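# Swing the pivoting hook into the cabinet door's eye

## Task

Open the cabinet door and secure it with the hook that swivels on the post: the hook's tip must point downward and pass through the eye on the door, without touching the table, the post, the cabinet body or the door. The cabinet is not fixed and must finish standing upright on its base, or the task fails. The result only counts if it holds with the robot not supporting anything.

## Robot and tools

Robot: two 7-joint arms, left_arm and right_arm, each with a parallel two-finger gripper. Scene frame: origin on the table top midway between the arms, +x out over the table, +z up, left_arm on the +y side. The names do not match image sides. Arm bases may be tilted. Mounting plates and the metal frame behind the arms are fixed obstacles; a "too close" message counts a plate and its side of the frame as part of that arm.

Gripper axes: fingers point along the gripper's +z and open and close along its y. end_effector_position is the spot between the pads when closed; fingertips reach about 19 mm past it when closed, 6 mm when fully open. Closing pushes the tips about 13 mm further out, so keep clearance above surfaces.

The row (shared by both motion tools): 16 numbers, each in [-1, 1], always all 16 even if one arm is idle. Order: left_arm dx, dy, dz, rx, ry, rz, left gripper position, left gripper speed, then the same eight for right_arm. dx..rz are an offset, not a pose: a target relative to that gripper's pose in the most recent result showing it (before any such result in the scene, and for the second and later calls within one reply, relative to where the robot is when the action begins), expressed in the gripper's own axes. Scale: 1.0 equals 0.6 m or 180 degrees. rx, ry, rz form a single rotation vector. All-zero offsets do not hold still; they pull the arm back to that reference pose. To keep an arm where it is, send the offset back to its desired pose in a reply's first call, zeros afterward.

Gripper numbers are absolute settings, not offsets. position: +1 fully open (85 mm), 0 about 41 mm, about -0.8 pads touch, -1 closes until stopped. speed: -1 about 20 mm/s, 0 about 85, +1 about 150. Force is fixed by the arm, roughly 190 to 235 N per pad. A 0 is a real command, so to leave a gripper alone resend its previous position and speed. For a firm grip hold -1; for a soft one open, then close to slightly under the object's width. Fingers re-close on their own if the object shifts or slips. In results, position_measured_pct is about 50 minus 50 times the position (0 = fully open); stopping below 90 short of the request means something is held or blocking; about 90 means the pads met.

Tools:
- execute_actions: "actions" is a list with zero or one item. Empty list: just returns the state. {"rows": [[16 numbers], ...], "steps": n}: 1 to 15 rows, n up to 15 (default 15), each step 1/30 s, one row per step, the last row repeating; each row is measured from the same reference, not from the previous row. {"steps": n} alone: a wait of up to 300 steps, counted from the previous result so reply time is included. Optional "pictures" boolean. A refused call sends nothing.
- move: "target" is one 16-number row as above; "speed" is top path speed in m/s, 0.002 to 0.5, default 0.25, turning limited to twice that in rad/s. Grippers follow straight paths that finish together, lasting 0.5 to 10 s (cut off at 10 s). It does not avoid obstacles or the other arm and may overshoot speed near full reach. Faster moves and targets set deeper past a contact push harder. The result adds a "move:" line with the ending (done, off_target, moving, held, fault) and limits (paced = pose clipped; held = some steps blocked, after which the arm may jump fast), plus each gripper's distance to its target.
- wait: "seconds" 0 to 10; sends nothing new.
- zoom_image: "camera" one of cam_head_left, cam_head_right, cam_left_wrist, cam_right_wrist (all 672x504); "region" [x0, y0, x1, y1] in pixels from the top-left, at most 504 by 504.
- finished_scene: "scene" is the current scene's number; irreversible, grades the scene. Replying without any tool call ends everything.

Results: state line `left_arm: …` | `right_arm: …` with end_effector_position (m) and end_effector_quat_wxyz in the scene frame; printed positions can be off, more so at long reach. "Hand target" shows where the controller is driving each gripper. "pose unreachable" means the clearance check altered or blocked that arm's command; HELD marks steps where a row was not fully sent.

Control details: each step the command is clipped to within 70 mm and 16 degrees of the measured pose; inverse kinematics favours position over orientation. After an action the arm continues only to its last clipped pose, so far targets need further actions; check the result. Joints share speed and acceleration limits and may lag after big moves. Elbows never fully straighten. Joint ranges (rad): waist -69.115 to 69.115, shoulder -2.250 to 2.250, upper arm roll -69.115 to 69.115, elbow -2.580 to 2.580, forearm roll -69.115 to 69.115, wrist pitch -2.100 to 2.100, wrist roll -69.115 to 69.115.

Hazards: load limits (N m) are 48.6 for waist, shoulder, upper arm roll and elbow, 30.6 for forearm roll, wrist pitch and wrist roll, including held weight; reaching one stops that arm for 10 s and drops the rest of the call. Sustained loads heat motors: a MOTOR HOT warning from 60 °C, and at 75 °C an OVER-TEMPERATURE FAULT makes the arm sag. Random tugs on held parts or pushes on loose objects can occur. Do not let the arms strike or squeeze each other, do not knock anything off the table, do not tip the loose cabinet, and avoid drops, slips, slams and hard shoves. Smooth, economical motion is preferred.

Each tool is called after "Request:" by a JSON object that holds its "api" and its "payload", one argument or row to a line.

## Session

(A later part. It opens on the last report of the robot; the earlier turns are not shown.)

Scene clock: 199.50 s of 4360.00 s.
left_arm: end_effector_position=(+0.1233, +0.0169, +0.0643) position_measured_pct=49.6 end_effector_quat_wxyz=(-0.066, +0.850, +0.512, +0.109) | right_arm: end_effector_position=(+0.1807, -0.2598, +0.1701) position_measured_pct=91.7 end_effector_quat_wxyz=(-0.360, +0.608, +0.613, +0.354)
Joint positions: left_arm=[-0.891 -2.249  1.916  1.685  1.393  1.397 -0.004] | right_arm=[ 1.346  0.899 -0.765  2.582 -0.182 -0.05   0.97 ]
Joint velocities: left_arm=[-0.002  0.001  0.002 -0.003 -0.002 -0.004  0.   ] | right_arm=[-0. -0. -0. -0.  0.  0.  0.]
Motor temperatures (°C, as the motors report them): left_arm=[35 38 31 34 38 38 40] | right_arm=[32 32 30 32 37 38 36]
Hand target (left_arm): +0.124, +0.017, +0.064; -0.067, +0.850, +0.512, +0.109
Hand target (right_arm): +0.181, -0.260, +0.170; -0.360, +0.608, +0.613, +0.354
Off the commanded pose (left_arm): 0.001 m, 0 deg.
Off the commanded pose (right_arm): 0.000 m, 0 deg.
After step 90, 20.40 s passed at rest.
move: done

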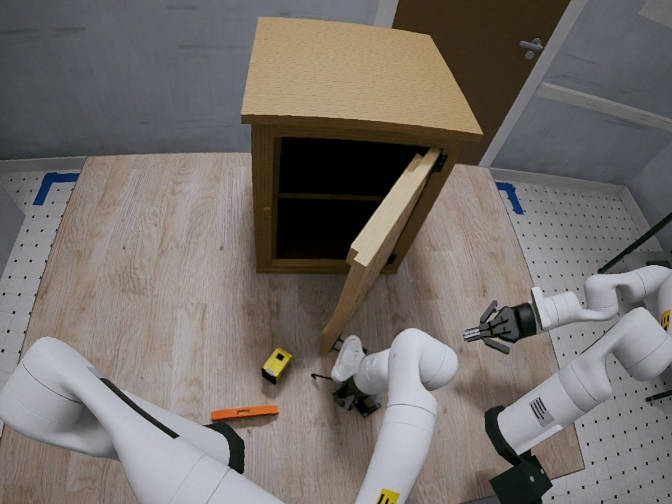

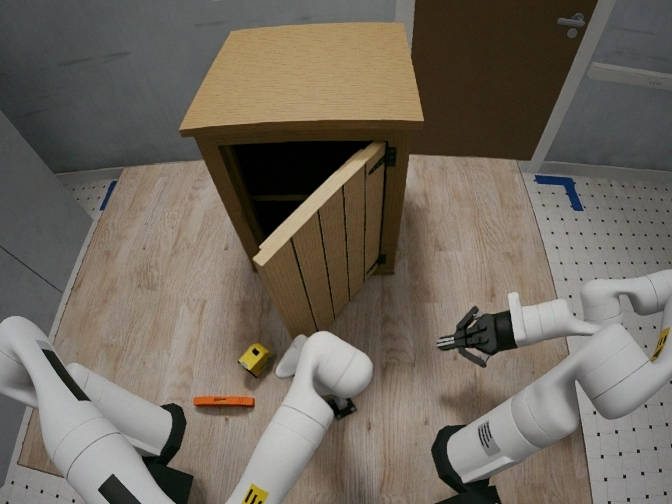

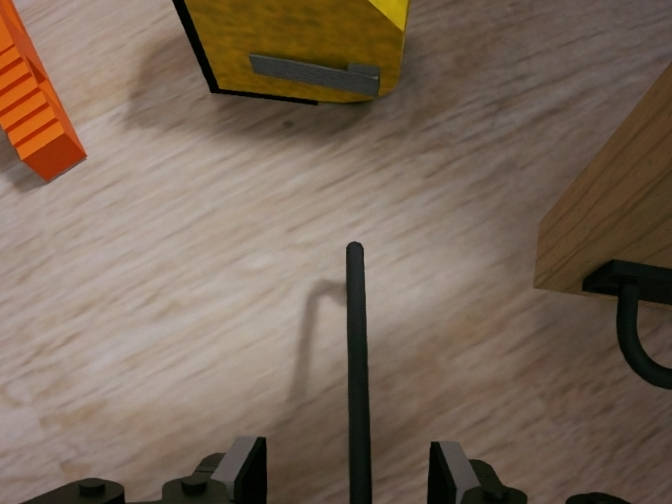

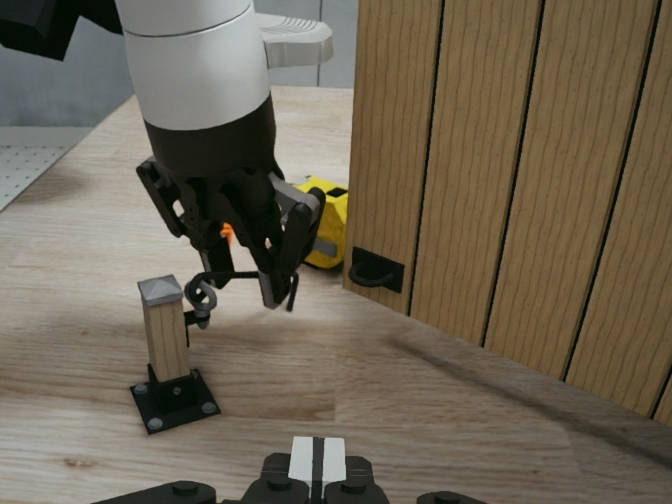

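Request:
{"api": "move", "payload": {
  "target": [-0.003,0,0.012,0,0,0,0,0, 0,0,0,0,0,0,-1,0],
  "speed": 0.05
}}

Request:
{"api": "move", "payload": {
  "target": [0,0,0,0,0,0,-1,0, 0,0,0,0,0,0,-1,0]
}}

Request:
{"api": "move", "payload": {
  "target": [0.015,0,-0.043,0,0.139,0,-1,0, 0,0,0,0,0,0,-1,0],
  "speed": 0.05
}}

Scene clock: 213.17 s of 4360.00 s.
left_arm: end_effector_position=(+0.1229, +0.0166, +0.0573) position_measured_pct=49.6 end_effector_quat_wxyz=(-0.066, +0.850, +0.512, +0.108) | right_arm: end_effector_position=(+0.1807, -0.2598, +0.1701) position_measured_pct=91.7 end_effector_quat_wxyz=(-0.360, +0.608, +0.613, +0.354)
Joint positions: left_arm=[-0.896 -2.249  1.936  1.68   1.394  1.374  0.002] | right_arm=[ 1.346  0.899 -0.765  2.582 -0.182 -0.05   0.97 ]
Joint velocities: left_arm=[-0.003  0.     0.002 -0.001 -0.001 -0.005  0.001] | right_arm=[-0.     0.     0.    -0.     0.     0.     0.001]
Motor temperatures (°C, as the motors report them): left_arm=[35 39 31 34 38 38 40] | right_arm=[32 31 30 32 37 38 36]
Hand target (left_arm): +0.123, +0.017, +0.057; -0.066, +0.850, +0.512, +0.109
Hand target (right_arm): +0.181, -0.260, +0.170; -0.360, +0.608, +0.613, +0.354
Off the commanded pose (left_arm): 0.001 m, 0 deg.
Off the commanded pose (right_arm): 0.000 m, 0 deg.
After step 90, 9.97 s passed at rest.
move: done

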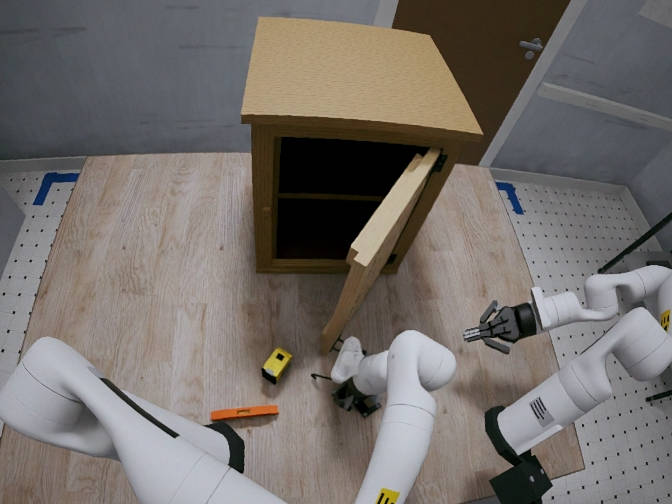

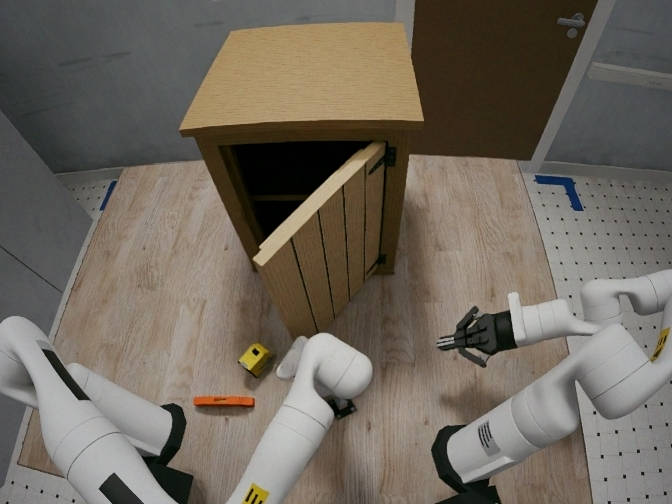

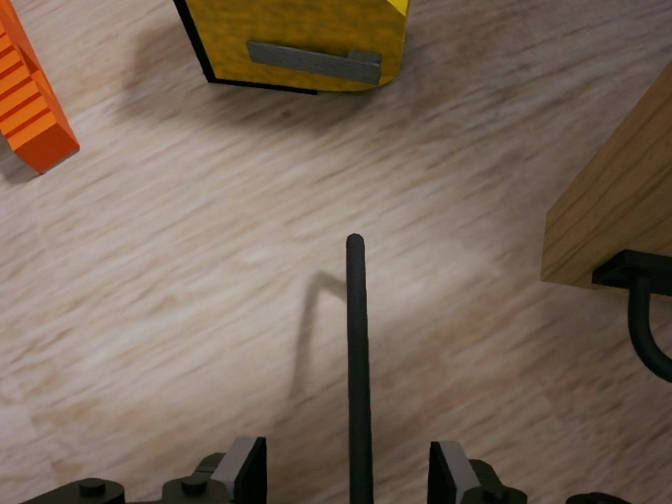

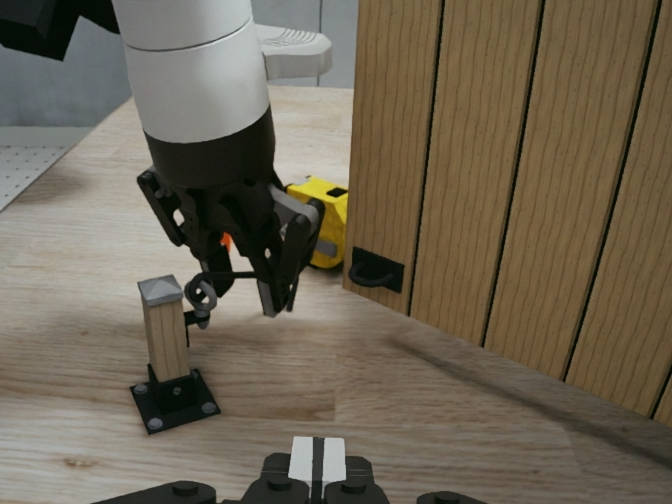

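Scene clock: 213.90 s of 4360.00 s.
left_arm: end_effector_position=(+0.1268, +0.0150, +0.0577) position_measured_pct=88.5 end_effector_quat_wxyz=(-0.062, +0.849, +0.512, +0.111) | right_arm: end_effector_position=(+0.1807, -0.2598, +0.1701) position_measured_pct=91.7 end_effector_quat_wxyz=(-0.360, +0.608, +0.613, +0.354)
Joint positions: left_arm=[-0.899 -2.248  1.934  1.679  1.393  1.363  0.004] | right_arm=[ 1.346  0.899 -0.765  2.582 -0.182 -0.05   0.97 ]
Joint velocities: left_arm=[-0.002  0.006  0.006 -0.001 -0.007 -0.009  0.001] | right_arm=[-0. -0.  0.  0. -0. -0.  0.]
Motor temperatures (°C, as the motors report them): left_arm=[35 39 31 34 38 38 40] | right_arm=[32 31 30 32 37 38 36]
Hand target (left_arm): +0.123, +0.017, +0.057; -0.066, +0.850, +0.512, +0.108
Hand target (right_arm): +0.181, -0.260, +0.170; -0.360, +0.608, +0.613, +0.354
Off the commanded pose (left_arm): 0.004 m, 1 deg.
Off the commanded pose (right_arm): 0.000 m, 0 deg.
move: off_target (left_arm)

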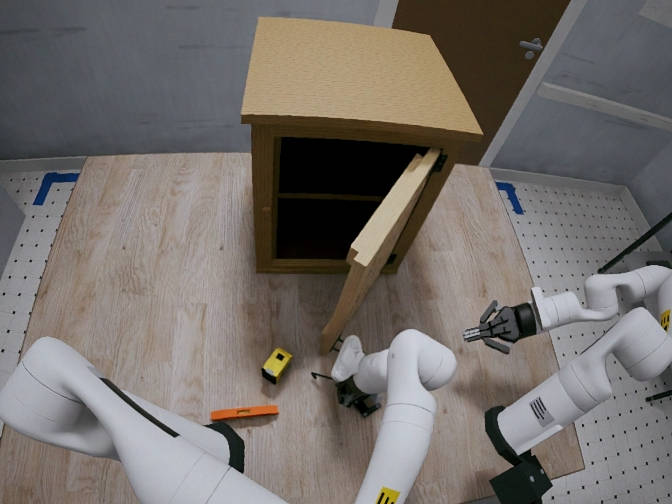

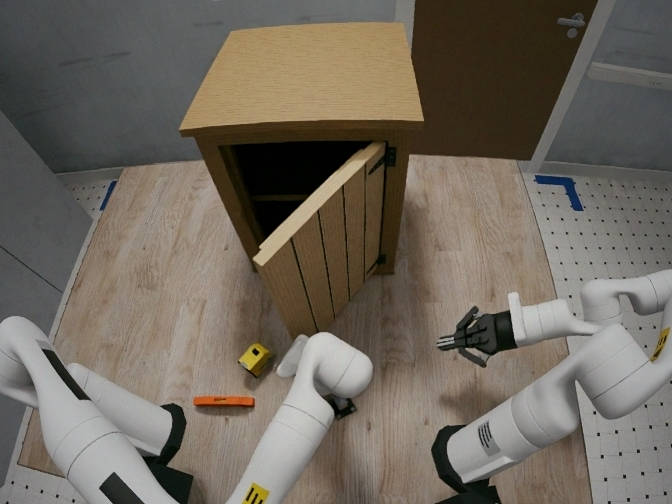

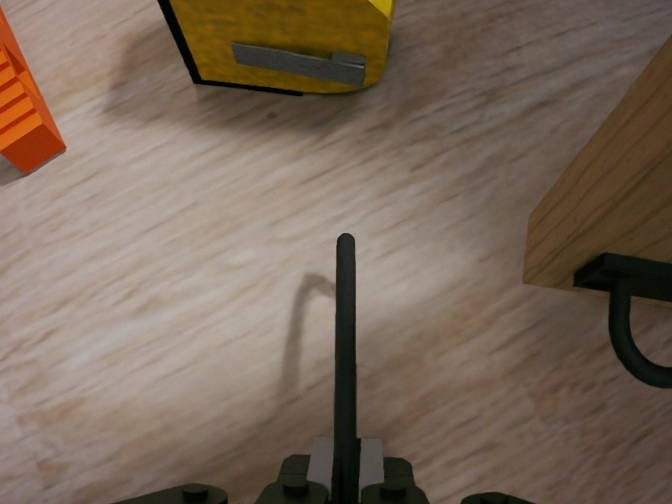

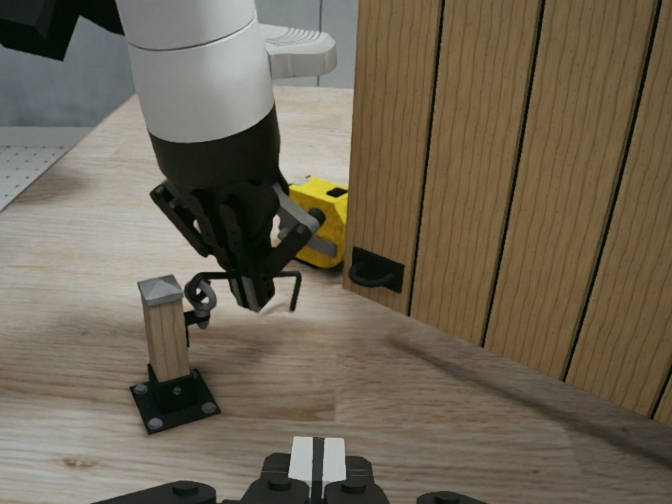

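Scene clock: 218.50 s of 4360.00 s.
left_arm: end_effector_position=(+0.1295, +0.0202, +0.0848) position_measured_pct=88.5 end_effector_quat_wxyz=(-0.174, +0.803, +0.489, +0.292) | right_arm: end_effector_position=(+0.1807, -0.2598, +0.1701) position_measured_pct=91.7 end_effector_quat_wxyz=(-0.360, +0.608, +0.613, +0.354)
Joint positions: left_arm=[-0.994 -2.249  2.     1.232  0.86   1.532  0.469] | right_arm=[ 1.346  0.899 -0.765  2.582 -0.182 -0.05   0.97 ]
Joint velocities: left_arm=[-0.007  0.     0.016 -0.014 -0.024 -0.008  0.017] | right_arm=[-0.    -0.    -0.001 -0.     0.001 -0.001  0.   ]
Motor temperatures (°C, as the motors report them): left_arm=[35 39 31 34 38 38 40] | right_arm=[32 31 30 32 37 38 36]
Hand target (left_arm): +0.127, +0.017, +0.084; -0.172, +0.806, +0.486, +0.291
Hand target (right_arm): +0.181, -0.260, +0.170; -0.360, +0.608, +0.613, +0.354
Off the commanded pose (left_arm): 0.004 m, 0 deg.
Off the commanded pose (right_arm): 0.000 m, 0 deg.
move: off_target (left_arm)

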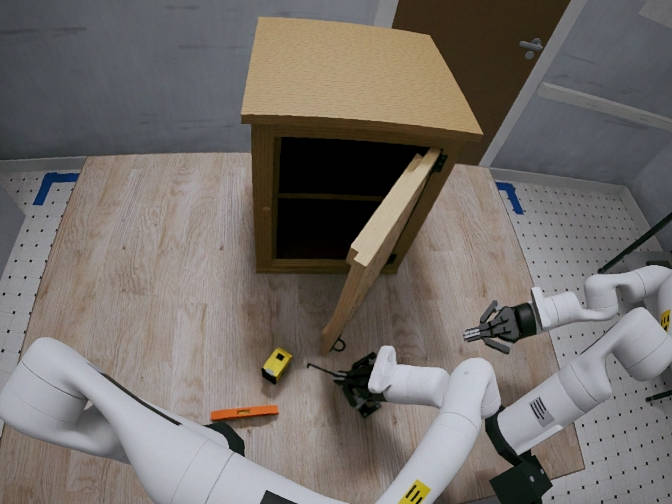

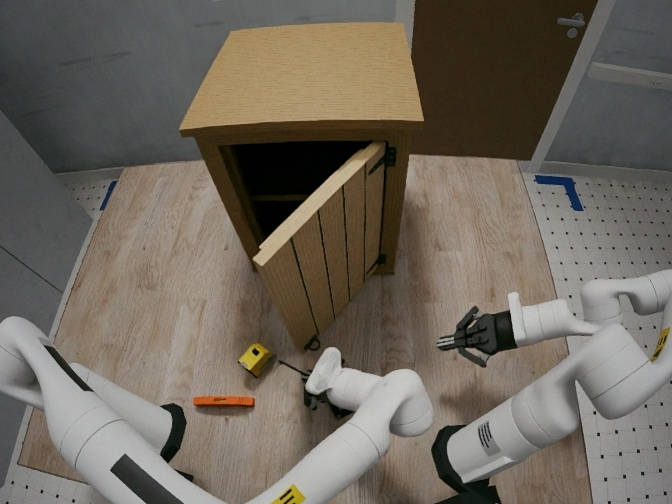

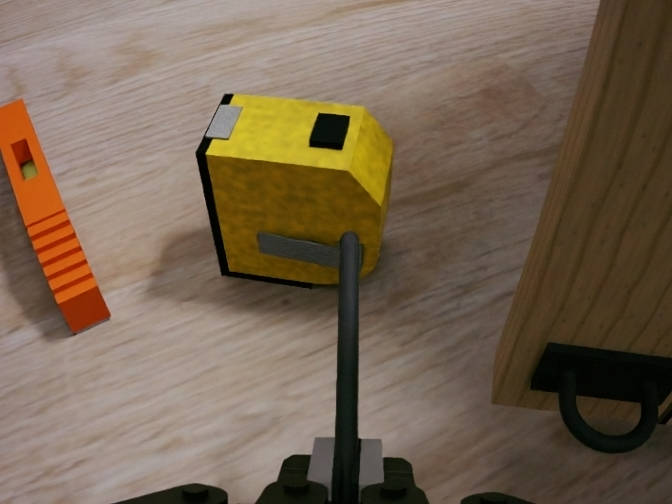

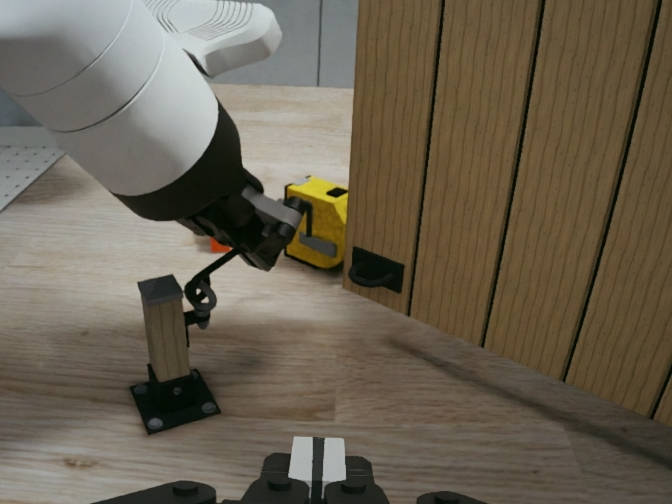

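Request:
{"api": "move", "payload": {
  "target": [0.0168,0,-0.0277,0,0.0972,0,-1,0, 0,0,0,0,0,0,-1,0],
  "speed": 0.05
}}

Request:
{"api": "move", "payload": {
  "target": [0.0168,0,-0.0277,0,0.0972,0,-1,0, 0,0,0,0,0,0,-1,0],
  "speed": 0.05
}}

Scene clock: 266.23 s of 4360.00 s.
left_arm: end_effector_position=(+0.1291, +0.0197, +0.0968) position_measured_pct=88.5 end_effector_quat_wxyz=(-0.224, +0.770, +0.471, +0.368) | right_arm: end_effector_position=(+0.1807, -0.2598, +0.1701) position_measured_pct=91.7 end_effector_quat_wxyz=(-0.360, +0.608, +0.613, +0.354)
Joint positions: left_arm=[-1.119 -2.249  2.106  0.985  0.581  1.669  0.681] | right_arm=[ 1.346  0.899 -0.765  2.582 -0.182 -0.05   0.97 ]
Joint velocities: left_arm=[-0.001 -0.    -0.    -0.001  0.     0.001  0.001] | right_arm=[-0.    -0.    -0.001  0.     0.    -0.002 -0.002]
Motor temperatures (°C, as the motors report them): left_arm=[35 40 31 34 38 38 40] | right_arm=[32 31 30 33 37 39 36]
Hand target (left_arm): +0.129, +0.020, +0.097; -0.223, +0.770, +0.470, +0.369
Hand target (right_arm): +0.181, -0.260, +0.170; -0.360, +0.608, +0.613, +0.354
Off the commanded pose (left_arm): 0.008 m, 6 deg.
Off the commanded pose (right_arm): 0.000 m, 0 deg.
After step 90, 41.47 s passed at rest.
move: held (left_arm); limits=held; held on 36 of 98 steps (left_arm), including the last (left_arm)
pose unreachable (left arm): on one or more control steps of this call this arm could not follow its commanded pose, so it was not sent that pose on those steps. On the call's last step it was still not sent that pose. It may still have moved: this result reports where it is.
cause: the commanded pose would bring a part of the arm too close to another arm (a part of this arm just beyond joint 6 (wrist pitch) and a part of the other arm at its base).

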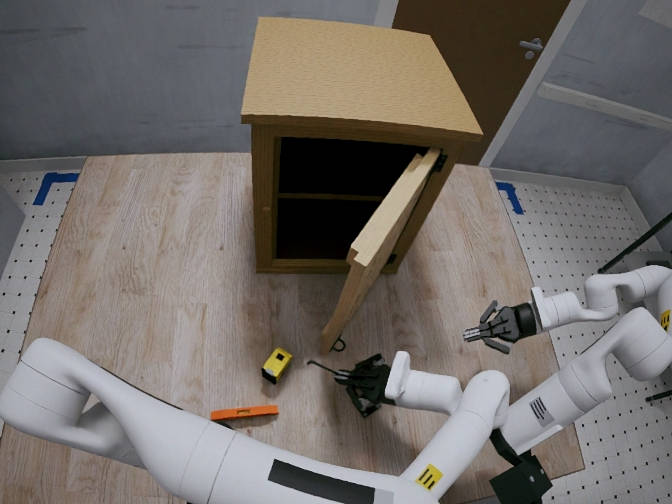

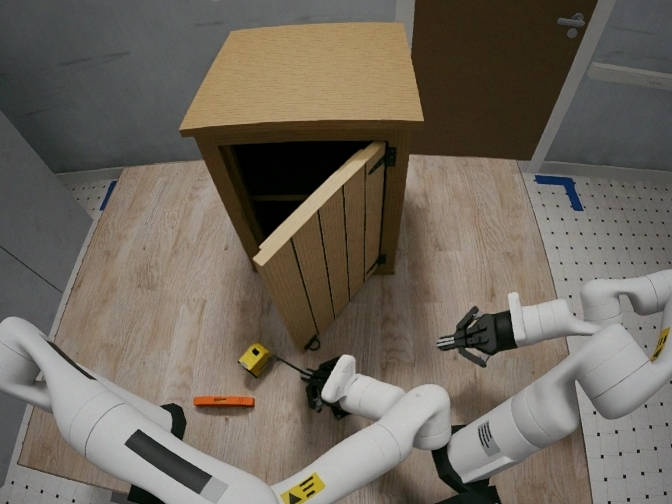

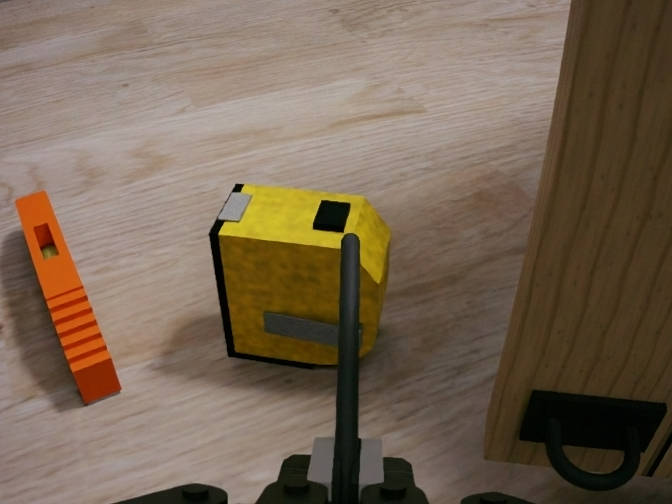

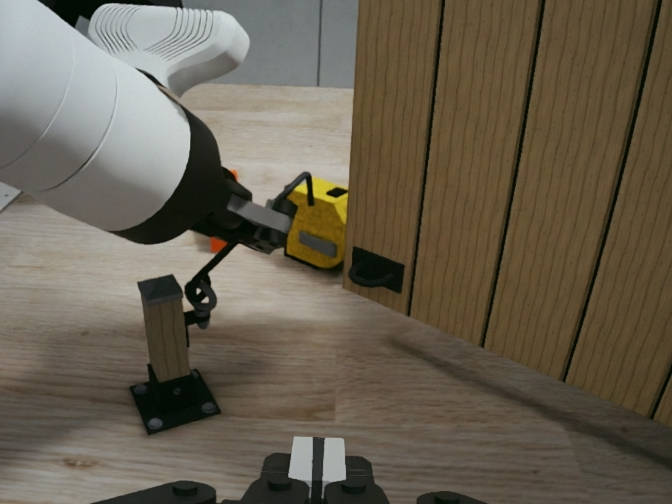

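Scene clock: 269.77 s of 4360.00 s.
left_arm: end_effector_position=(+0.1292, +0.0198, +0.0967) position_measured_pct=88.5 end_effector_quat_wxyz=(-0.225, +0.769, +0.471, +0.369) | right_arm: end_effector_position=(+0.1807, -0.2598, +0.1701) position_measured_pct=91.7 end_effector_quat_wxyz=(-0.360, +0.608, +0.613, +0.354)
Joint positions: left_arm=[-1.125 -2.249  2.108  0.978  0.575  1.673  0.685] | right_arm=[ 1.346  0.899 -0.765  2.582 -0.182 -0.05   0.97 ]
Joint velocities: left_arm=[-0.     0.001  0.     0.002 -0.     0.001  0.001] | right_arm=[ 0.     0.    -0.002  0.    -0.    -0.    -0.   ]
Motor temperatures (°C, as the motors report them): left_arm=[35 40 31 34 38 38 40] | right_arm=[32 31 30 33 37 39 36]
Hand target (left_arm): +0.129, +0.020, +0.097; -0.225, +0.769, +0.470, +0.369
Hand target (right_arm): +0.181, -0.260, +0.170; -0.360, +0.608, +0.613, +0.354
Off the commanded pose (left_arm): 0.020 m, 17 deg; orientation clipped at the last step of the last action.
Off the commanded pose (right_arm): 0.000 m, 0 deg.
move: held (left_arm); limits=paced,held; held on 95 of 99 steps (left_arm), including the last (left_arm)
pose unreachable (left arm): on one or more control steps of this call this arm could not follow its commanded pose, so it was not sent that pose on those steps. On the call's last step it was still not sent that pose. It may still have moved: this result reports where it is.
cause: the commanded pose would bring a part of the arm too close to another arm (a part of this arm just beyond joint 6 (wrist pitch) and a part of the other arm at its base).

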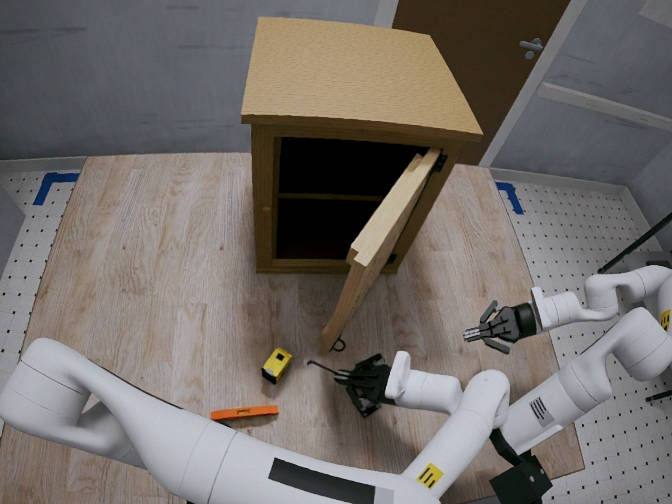

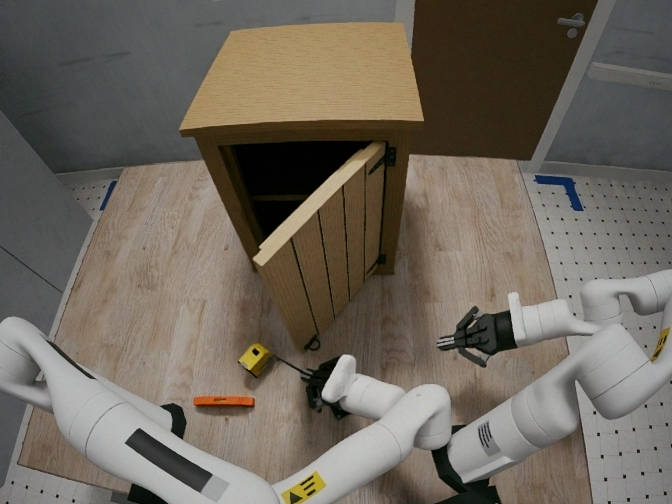

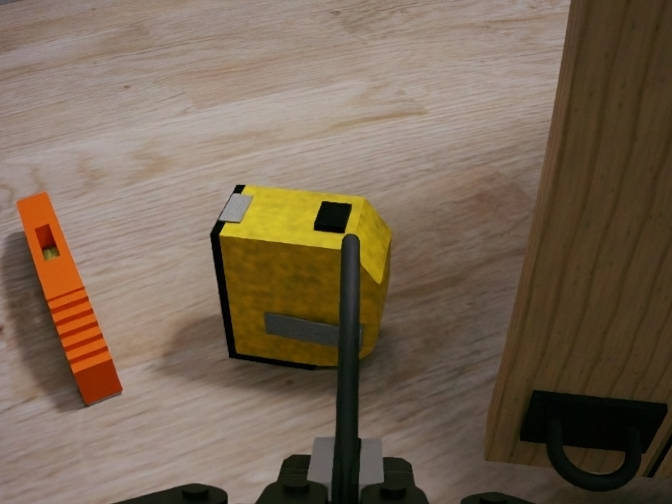

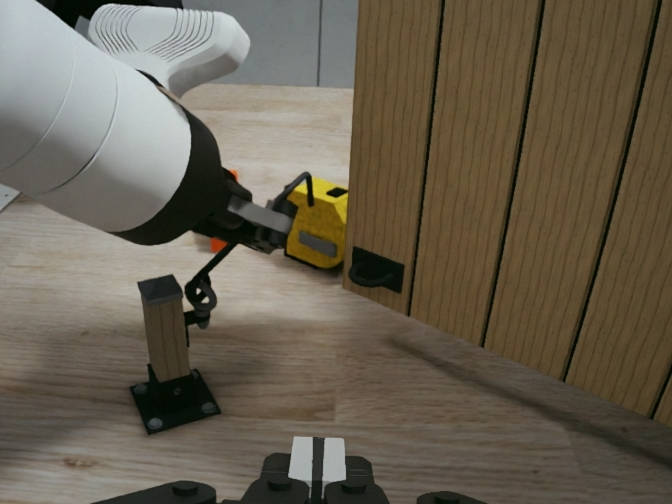

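Request:
{"api": "move", "payload": {
  "target": [-0.0022,0.0272,-0.0028,-0.0648,0,0.0524,-1,0, 0,0,0,0,0,0,-1,0],
  "speed": 0.05
}}

Request:
{"api": "move", "payload": {
  "target": [0.0168,0,-0.0277,0,0.0972,0,-1,0, 0,0,0,0,0,0,-1,0],
  "speed": 0.05
}}

Scene clock: 282.43 s of 4360.00 s.
left_arm: end_effector_position=(+0.1313, +0.0188, +0.0964) position_measured_pct=88.5 end_effector_quat_wxyz=(-0.219, +0.778, +0.456, +0.373) | right_arm: end_effector_position=(+0.1807, -0.2598, +0.1701) position_measured_pct=91.7 end_effector_quat_wxyz=(-0.360, +0.608, +0.613, +0.354)
Joint positions: left_arm=[-1.104 -2.249  2.116  0.995  0.567  1.649  0.659] | right_arm=[ 1.346  0.899 -0.765  2.582 -0.182 -0.05   0.97 ]
Joint velocities: left_arm=[ 0.     0.001  0.    -0.    -0.     0.001  0.001] | right_arm=[-0.    -0.    -0.    -0.     0.    -0.001  0.   ]
Motor temperatures (°C, as the motors report them): left_arm=[35 41 31 34 38 38 40] | right_arm=[32 31 30 33 37 39 36]
Hand target (left_arm): +0.131, +0.019, +0.097; -0.219, +0.778, +0.456, +0.373
Hand target (right_arm): +0.181, -0.260, +0.170; -0.360, +0.608, +0.613, +0.354
Off the commanded pose (left_arm): 0.014 m, 13 deg.
Off the commanded pose (right_arm): 0.000 m, 0 deg.
After step 90, 6.80 s passed at rest.
move: held (left_arm); limits=held; held on 72 of 86 steps (left_arm), including the last (left_arm)
pose unreachable (left arm): on one or more control steps of this call this arm could not follow its commanded pose, so it was not sent that pose on those steps. On the call's last step it was still not sent that pose. It may still have moved: this result reports where it is.
cause: the commanded pose would bring a part of the arm too close to another arm (a part of this arm just beyond joint 6 (wrist pitch) and a part of the other arm at its base).

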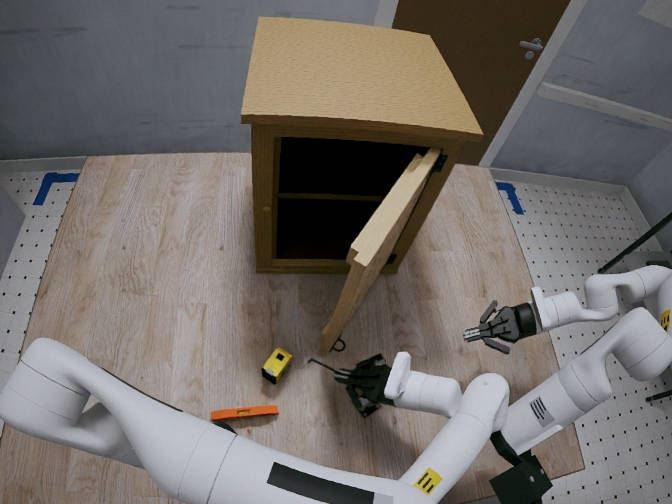

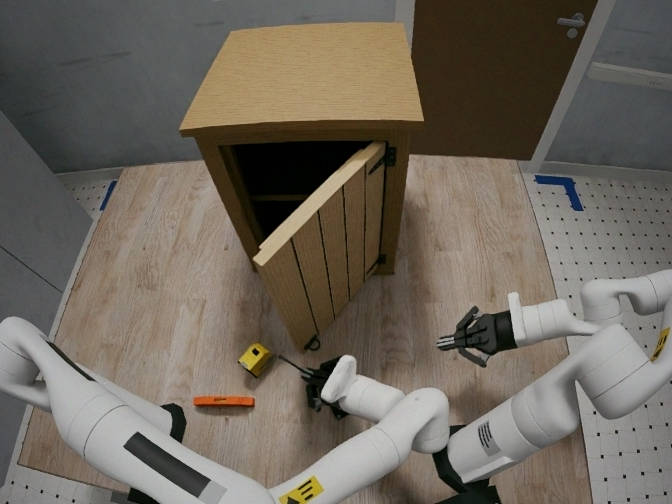

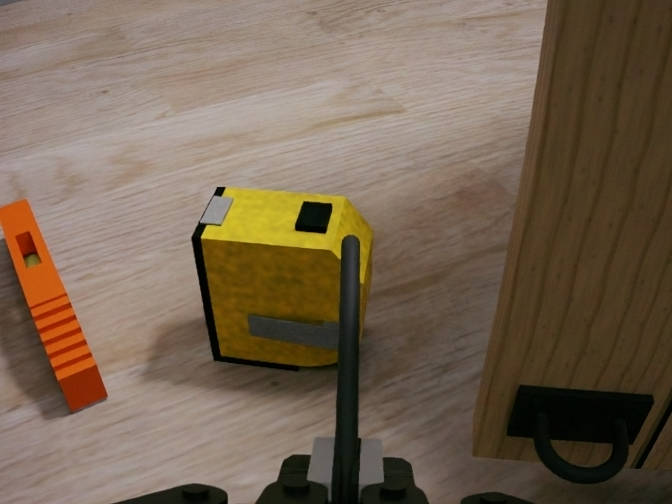

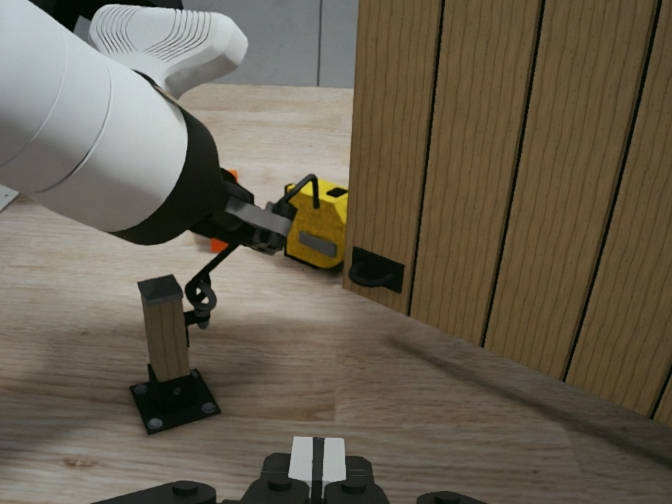

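Scene clock: 285.97 s of 4360.00 s.
left_arm: end_effector_position=(+0.1313, +0.0188, +0.0964) position_measured_pct=88.5 end_effector_quat_wxyz=(-0.219, +0.778, +0.456, +0.373) | right_arm: end_effector_position=(+0.1807, -0.2598, +0.1701) position_measured_pct=91.7 end_effector_quat_wxyz=(-0.360, +0.608, +0.613, +0.354)
Joint positions: left_arm=[-1.104 -2.249  2.116  0.995  0.567  1.649  0.659] | right_arm=[ 1.346  0.899 -0.765  2.582 -0.182 -0.05   0.97 ]
Joint velocities: left_arm=[ 0.    -0.001  0.    -0.    -0.     0.001  0.   ] | right_arm=[ 0.     0.     0.    -0.     0.    -0.001 -0.001]
Motor temperatures (°C, as the motors report them): left_arm=[35 41 31 34 38 38 40] | right_arm=[32 31 30 33 37 39 36]
Hand target (left_arm): +0.131, +0.019, +0.097; -0.219, +0.778, +0.456, +0.373
Hand target (right_arm): +0.181, -0.260, +0.170; -0.360, +0.608, +0.613, +0.354
Off the commanded pose (left_arm): 0.019 m, 17 deg; orientation clipped at the last step of the last action.
Off the commanded pose (right_arm): 0.000 m, 0 deg.
move: held (left_arm); limits=paced,held; held on 99 of 99 steps (left_arm), including the last (left_arm)
pose unreachable (left arm): on one or more control steps of this call this arm could not follow its commanded pose, so it was not sent that pose on those steps. On the call's last step it was still not sent that pose. It may still have moved: this result reports where it is.
cause: the commanded pose would bring a part of the arm too close to another arm (a part of this arm just beyond joint 6 (wrist pitch) and a part of the other arm at its base).

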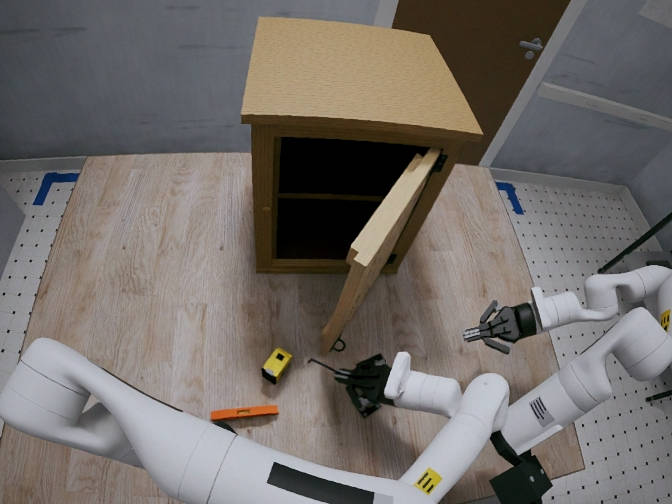

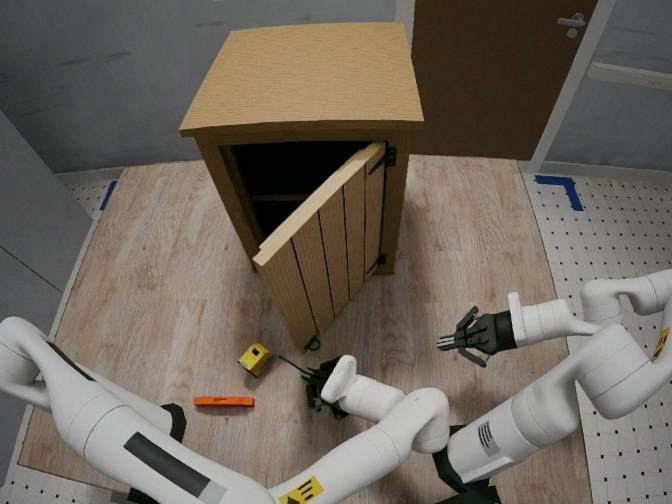

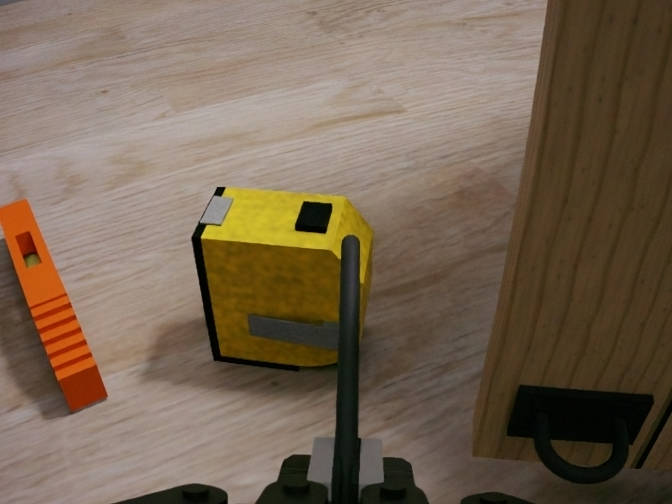

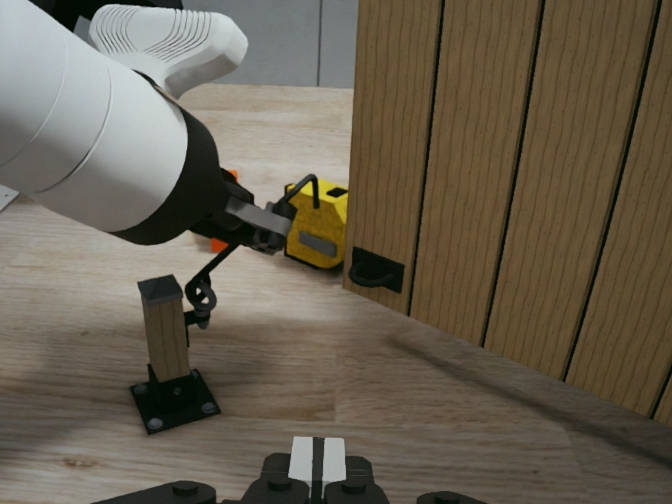

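Request:
{"api": "move", "payload": {
  "target": [-0.019,0,0.0177,0,-0.0778,0,-1,0, 0.815,0.033,-0.355,0.1365,-0.3137,-0.2364,1,0],
  "speed": 0.2
}}

Scene clock: 326.87 s of 4360.00 s.
left_arm: end_effector_position=(+0.1319, +0.0194, +0.0810) position_measured_pct=88.5 end_effector_quat_wxyz=(-0.161, +0.818, +0.479, +0.275) | right_arm: end_effector_position=(+0.2031, -0.2063, +0.7002) position_measured_pct=0.0 end_effector_quat_wxyz=(-0.003, +0.363, +0.932, +0.005)
Joint positions: left_arm=[-1.059 -2.13   2.172  1.287  0.695  1.355  0.523] | right_arm=[ 1.103 -0.716 -1.74   1.145 -0.106  2.016  0.004]
Joint velocities: left_arm=[ 0.     0.     0.     0.001 -0.     0.002  0.001] | right_arm=[ 0.014 -0.004 -0.    -0.005  0.001  0.002  0.   ]
Motor temperatures (°C, as the motors report them): left_arm=[35 42 31 34 38 38 40] | right_arm=[32 31 30 33 37 39 36]
Hand target (left_arm): +0.132, +0.020, +0.081; -0.161, +0.817, +0.480, +0.276
Hand target (right_arm): +0.204, -0.206, +0.700; -0.003, +0.364, +0.931, +0.004
Off the commanded pose (left_arm): 0.000 m, 0 deg.
Off the commanded pose (right_arm): 0.001 m, 0 deg.
After step 90, 34.10 s passed at rest.
move: done

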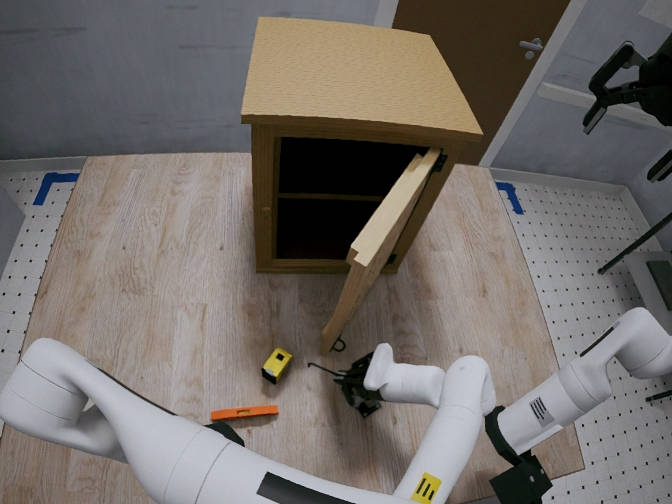

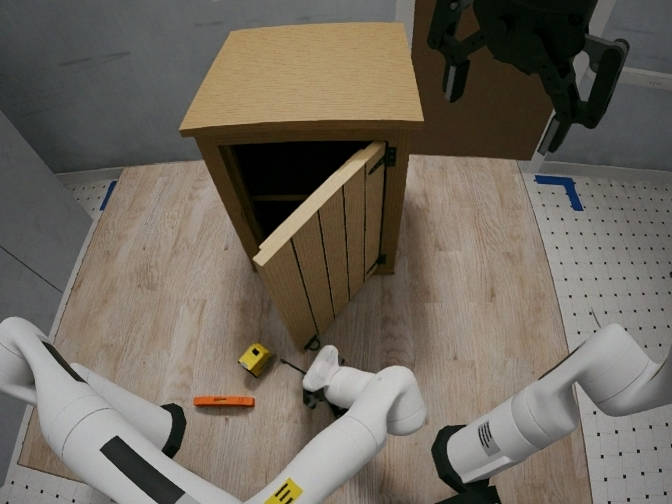

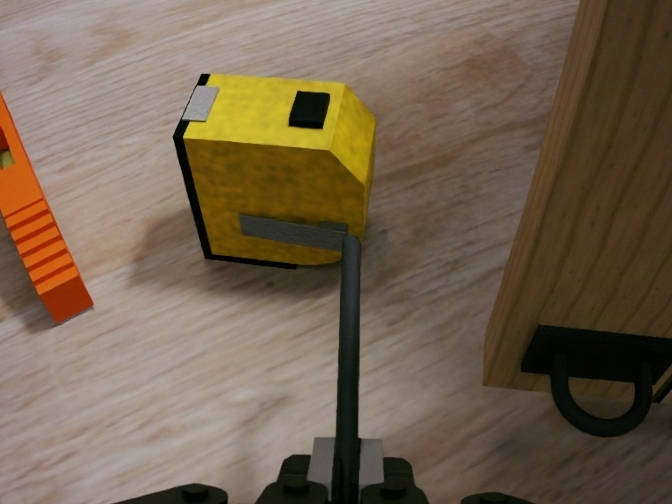

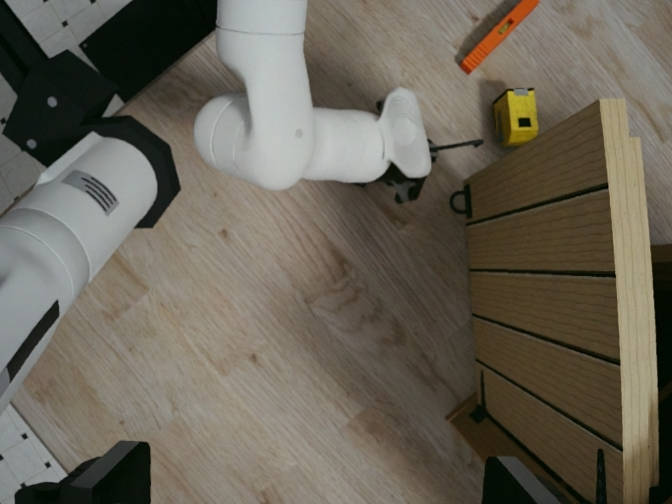

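Request:
{"api": "move", "payload": {
  "target": [0,0,0,0,0,0,-1,0, 0.173,0.325,0.167,0,0,0,1,0],
  "speed": 0.2
}}

Scene clock: 337.07 s of 4360.00 s.
left_arm: end_effector_position=(+0.1319, +0.0194, +0.0810) position_measured_pct=88.5 end_effector_quat_wxyz=(-0.161, +0.818, +0.479, +0.275) | right_arm: end_effector_position=(+0.2581, +0.0084, +0.6032) position_measured_pct=0.0 end_effector_quat_wxyz=(-0.002, +0.364, +0.932, +0.006)
Joint positions: left_arm=[-1.059 -2.13   2.172  1.287  0.695  1.355  0.523] | right_arm=[ 1.517 -1.075 -1.957  0.898 -0.361  1.836 -0.049]
Joint velocities: left_arm=[ 0.    -0.001 -0.     0.001 -0.    -0.    -0.001] | right_arm=[ 0.008 -0.005 -0.001 -0.004  0.     0.002 -0.001]
Motor temperatures (°C, as the motors report them): left_arm=[35 42 31 34 38 38 40] | right_arm=[32 31 30 33 37 39 36]
Hand target (left_arm): +0.132, +0.019, +0.081; -0.161, +0.818, +0.479, +0.275
Hand target (right_arm): +0.258, +0.008, +0.603; -0.002, +0.364, +0.931, +0.005
Off the commanded pose (left_arm): 0.000 m, 0 deg.
Off the commanded pose (right_arm): 0.001 m, 0 deg.
After step 90, 5.53 s passed at rest.
move: done

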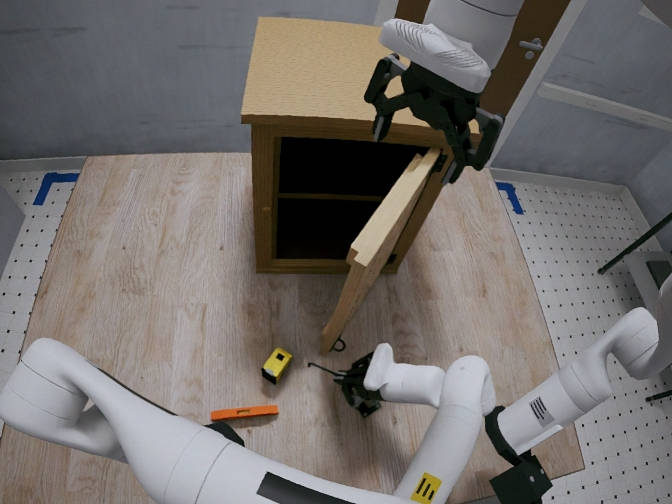

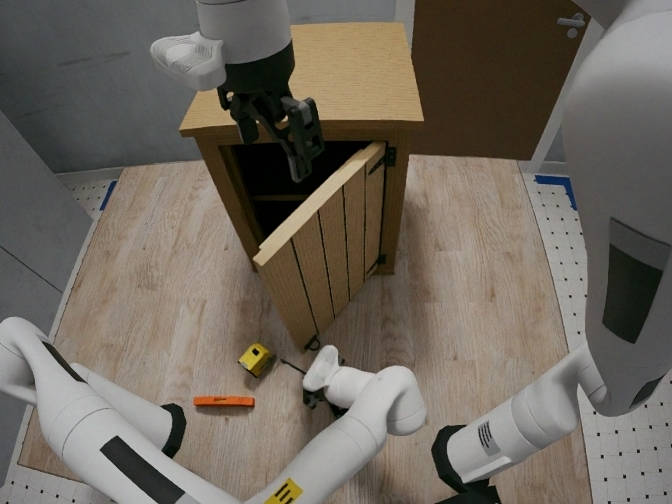

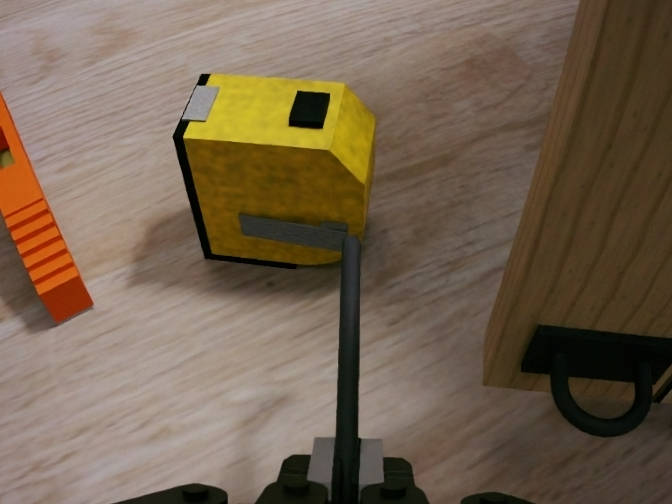

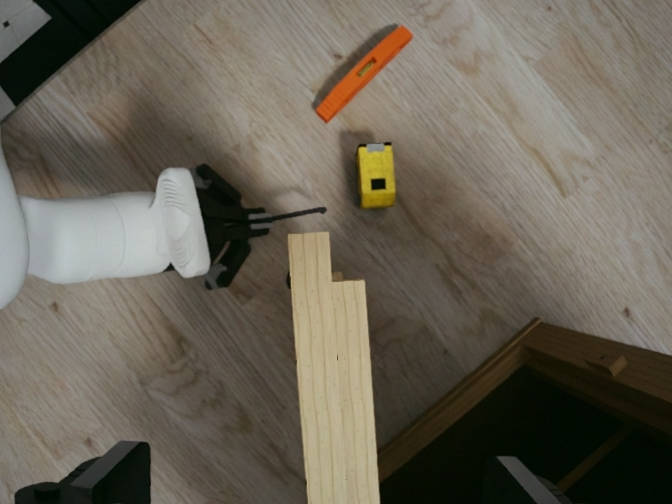

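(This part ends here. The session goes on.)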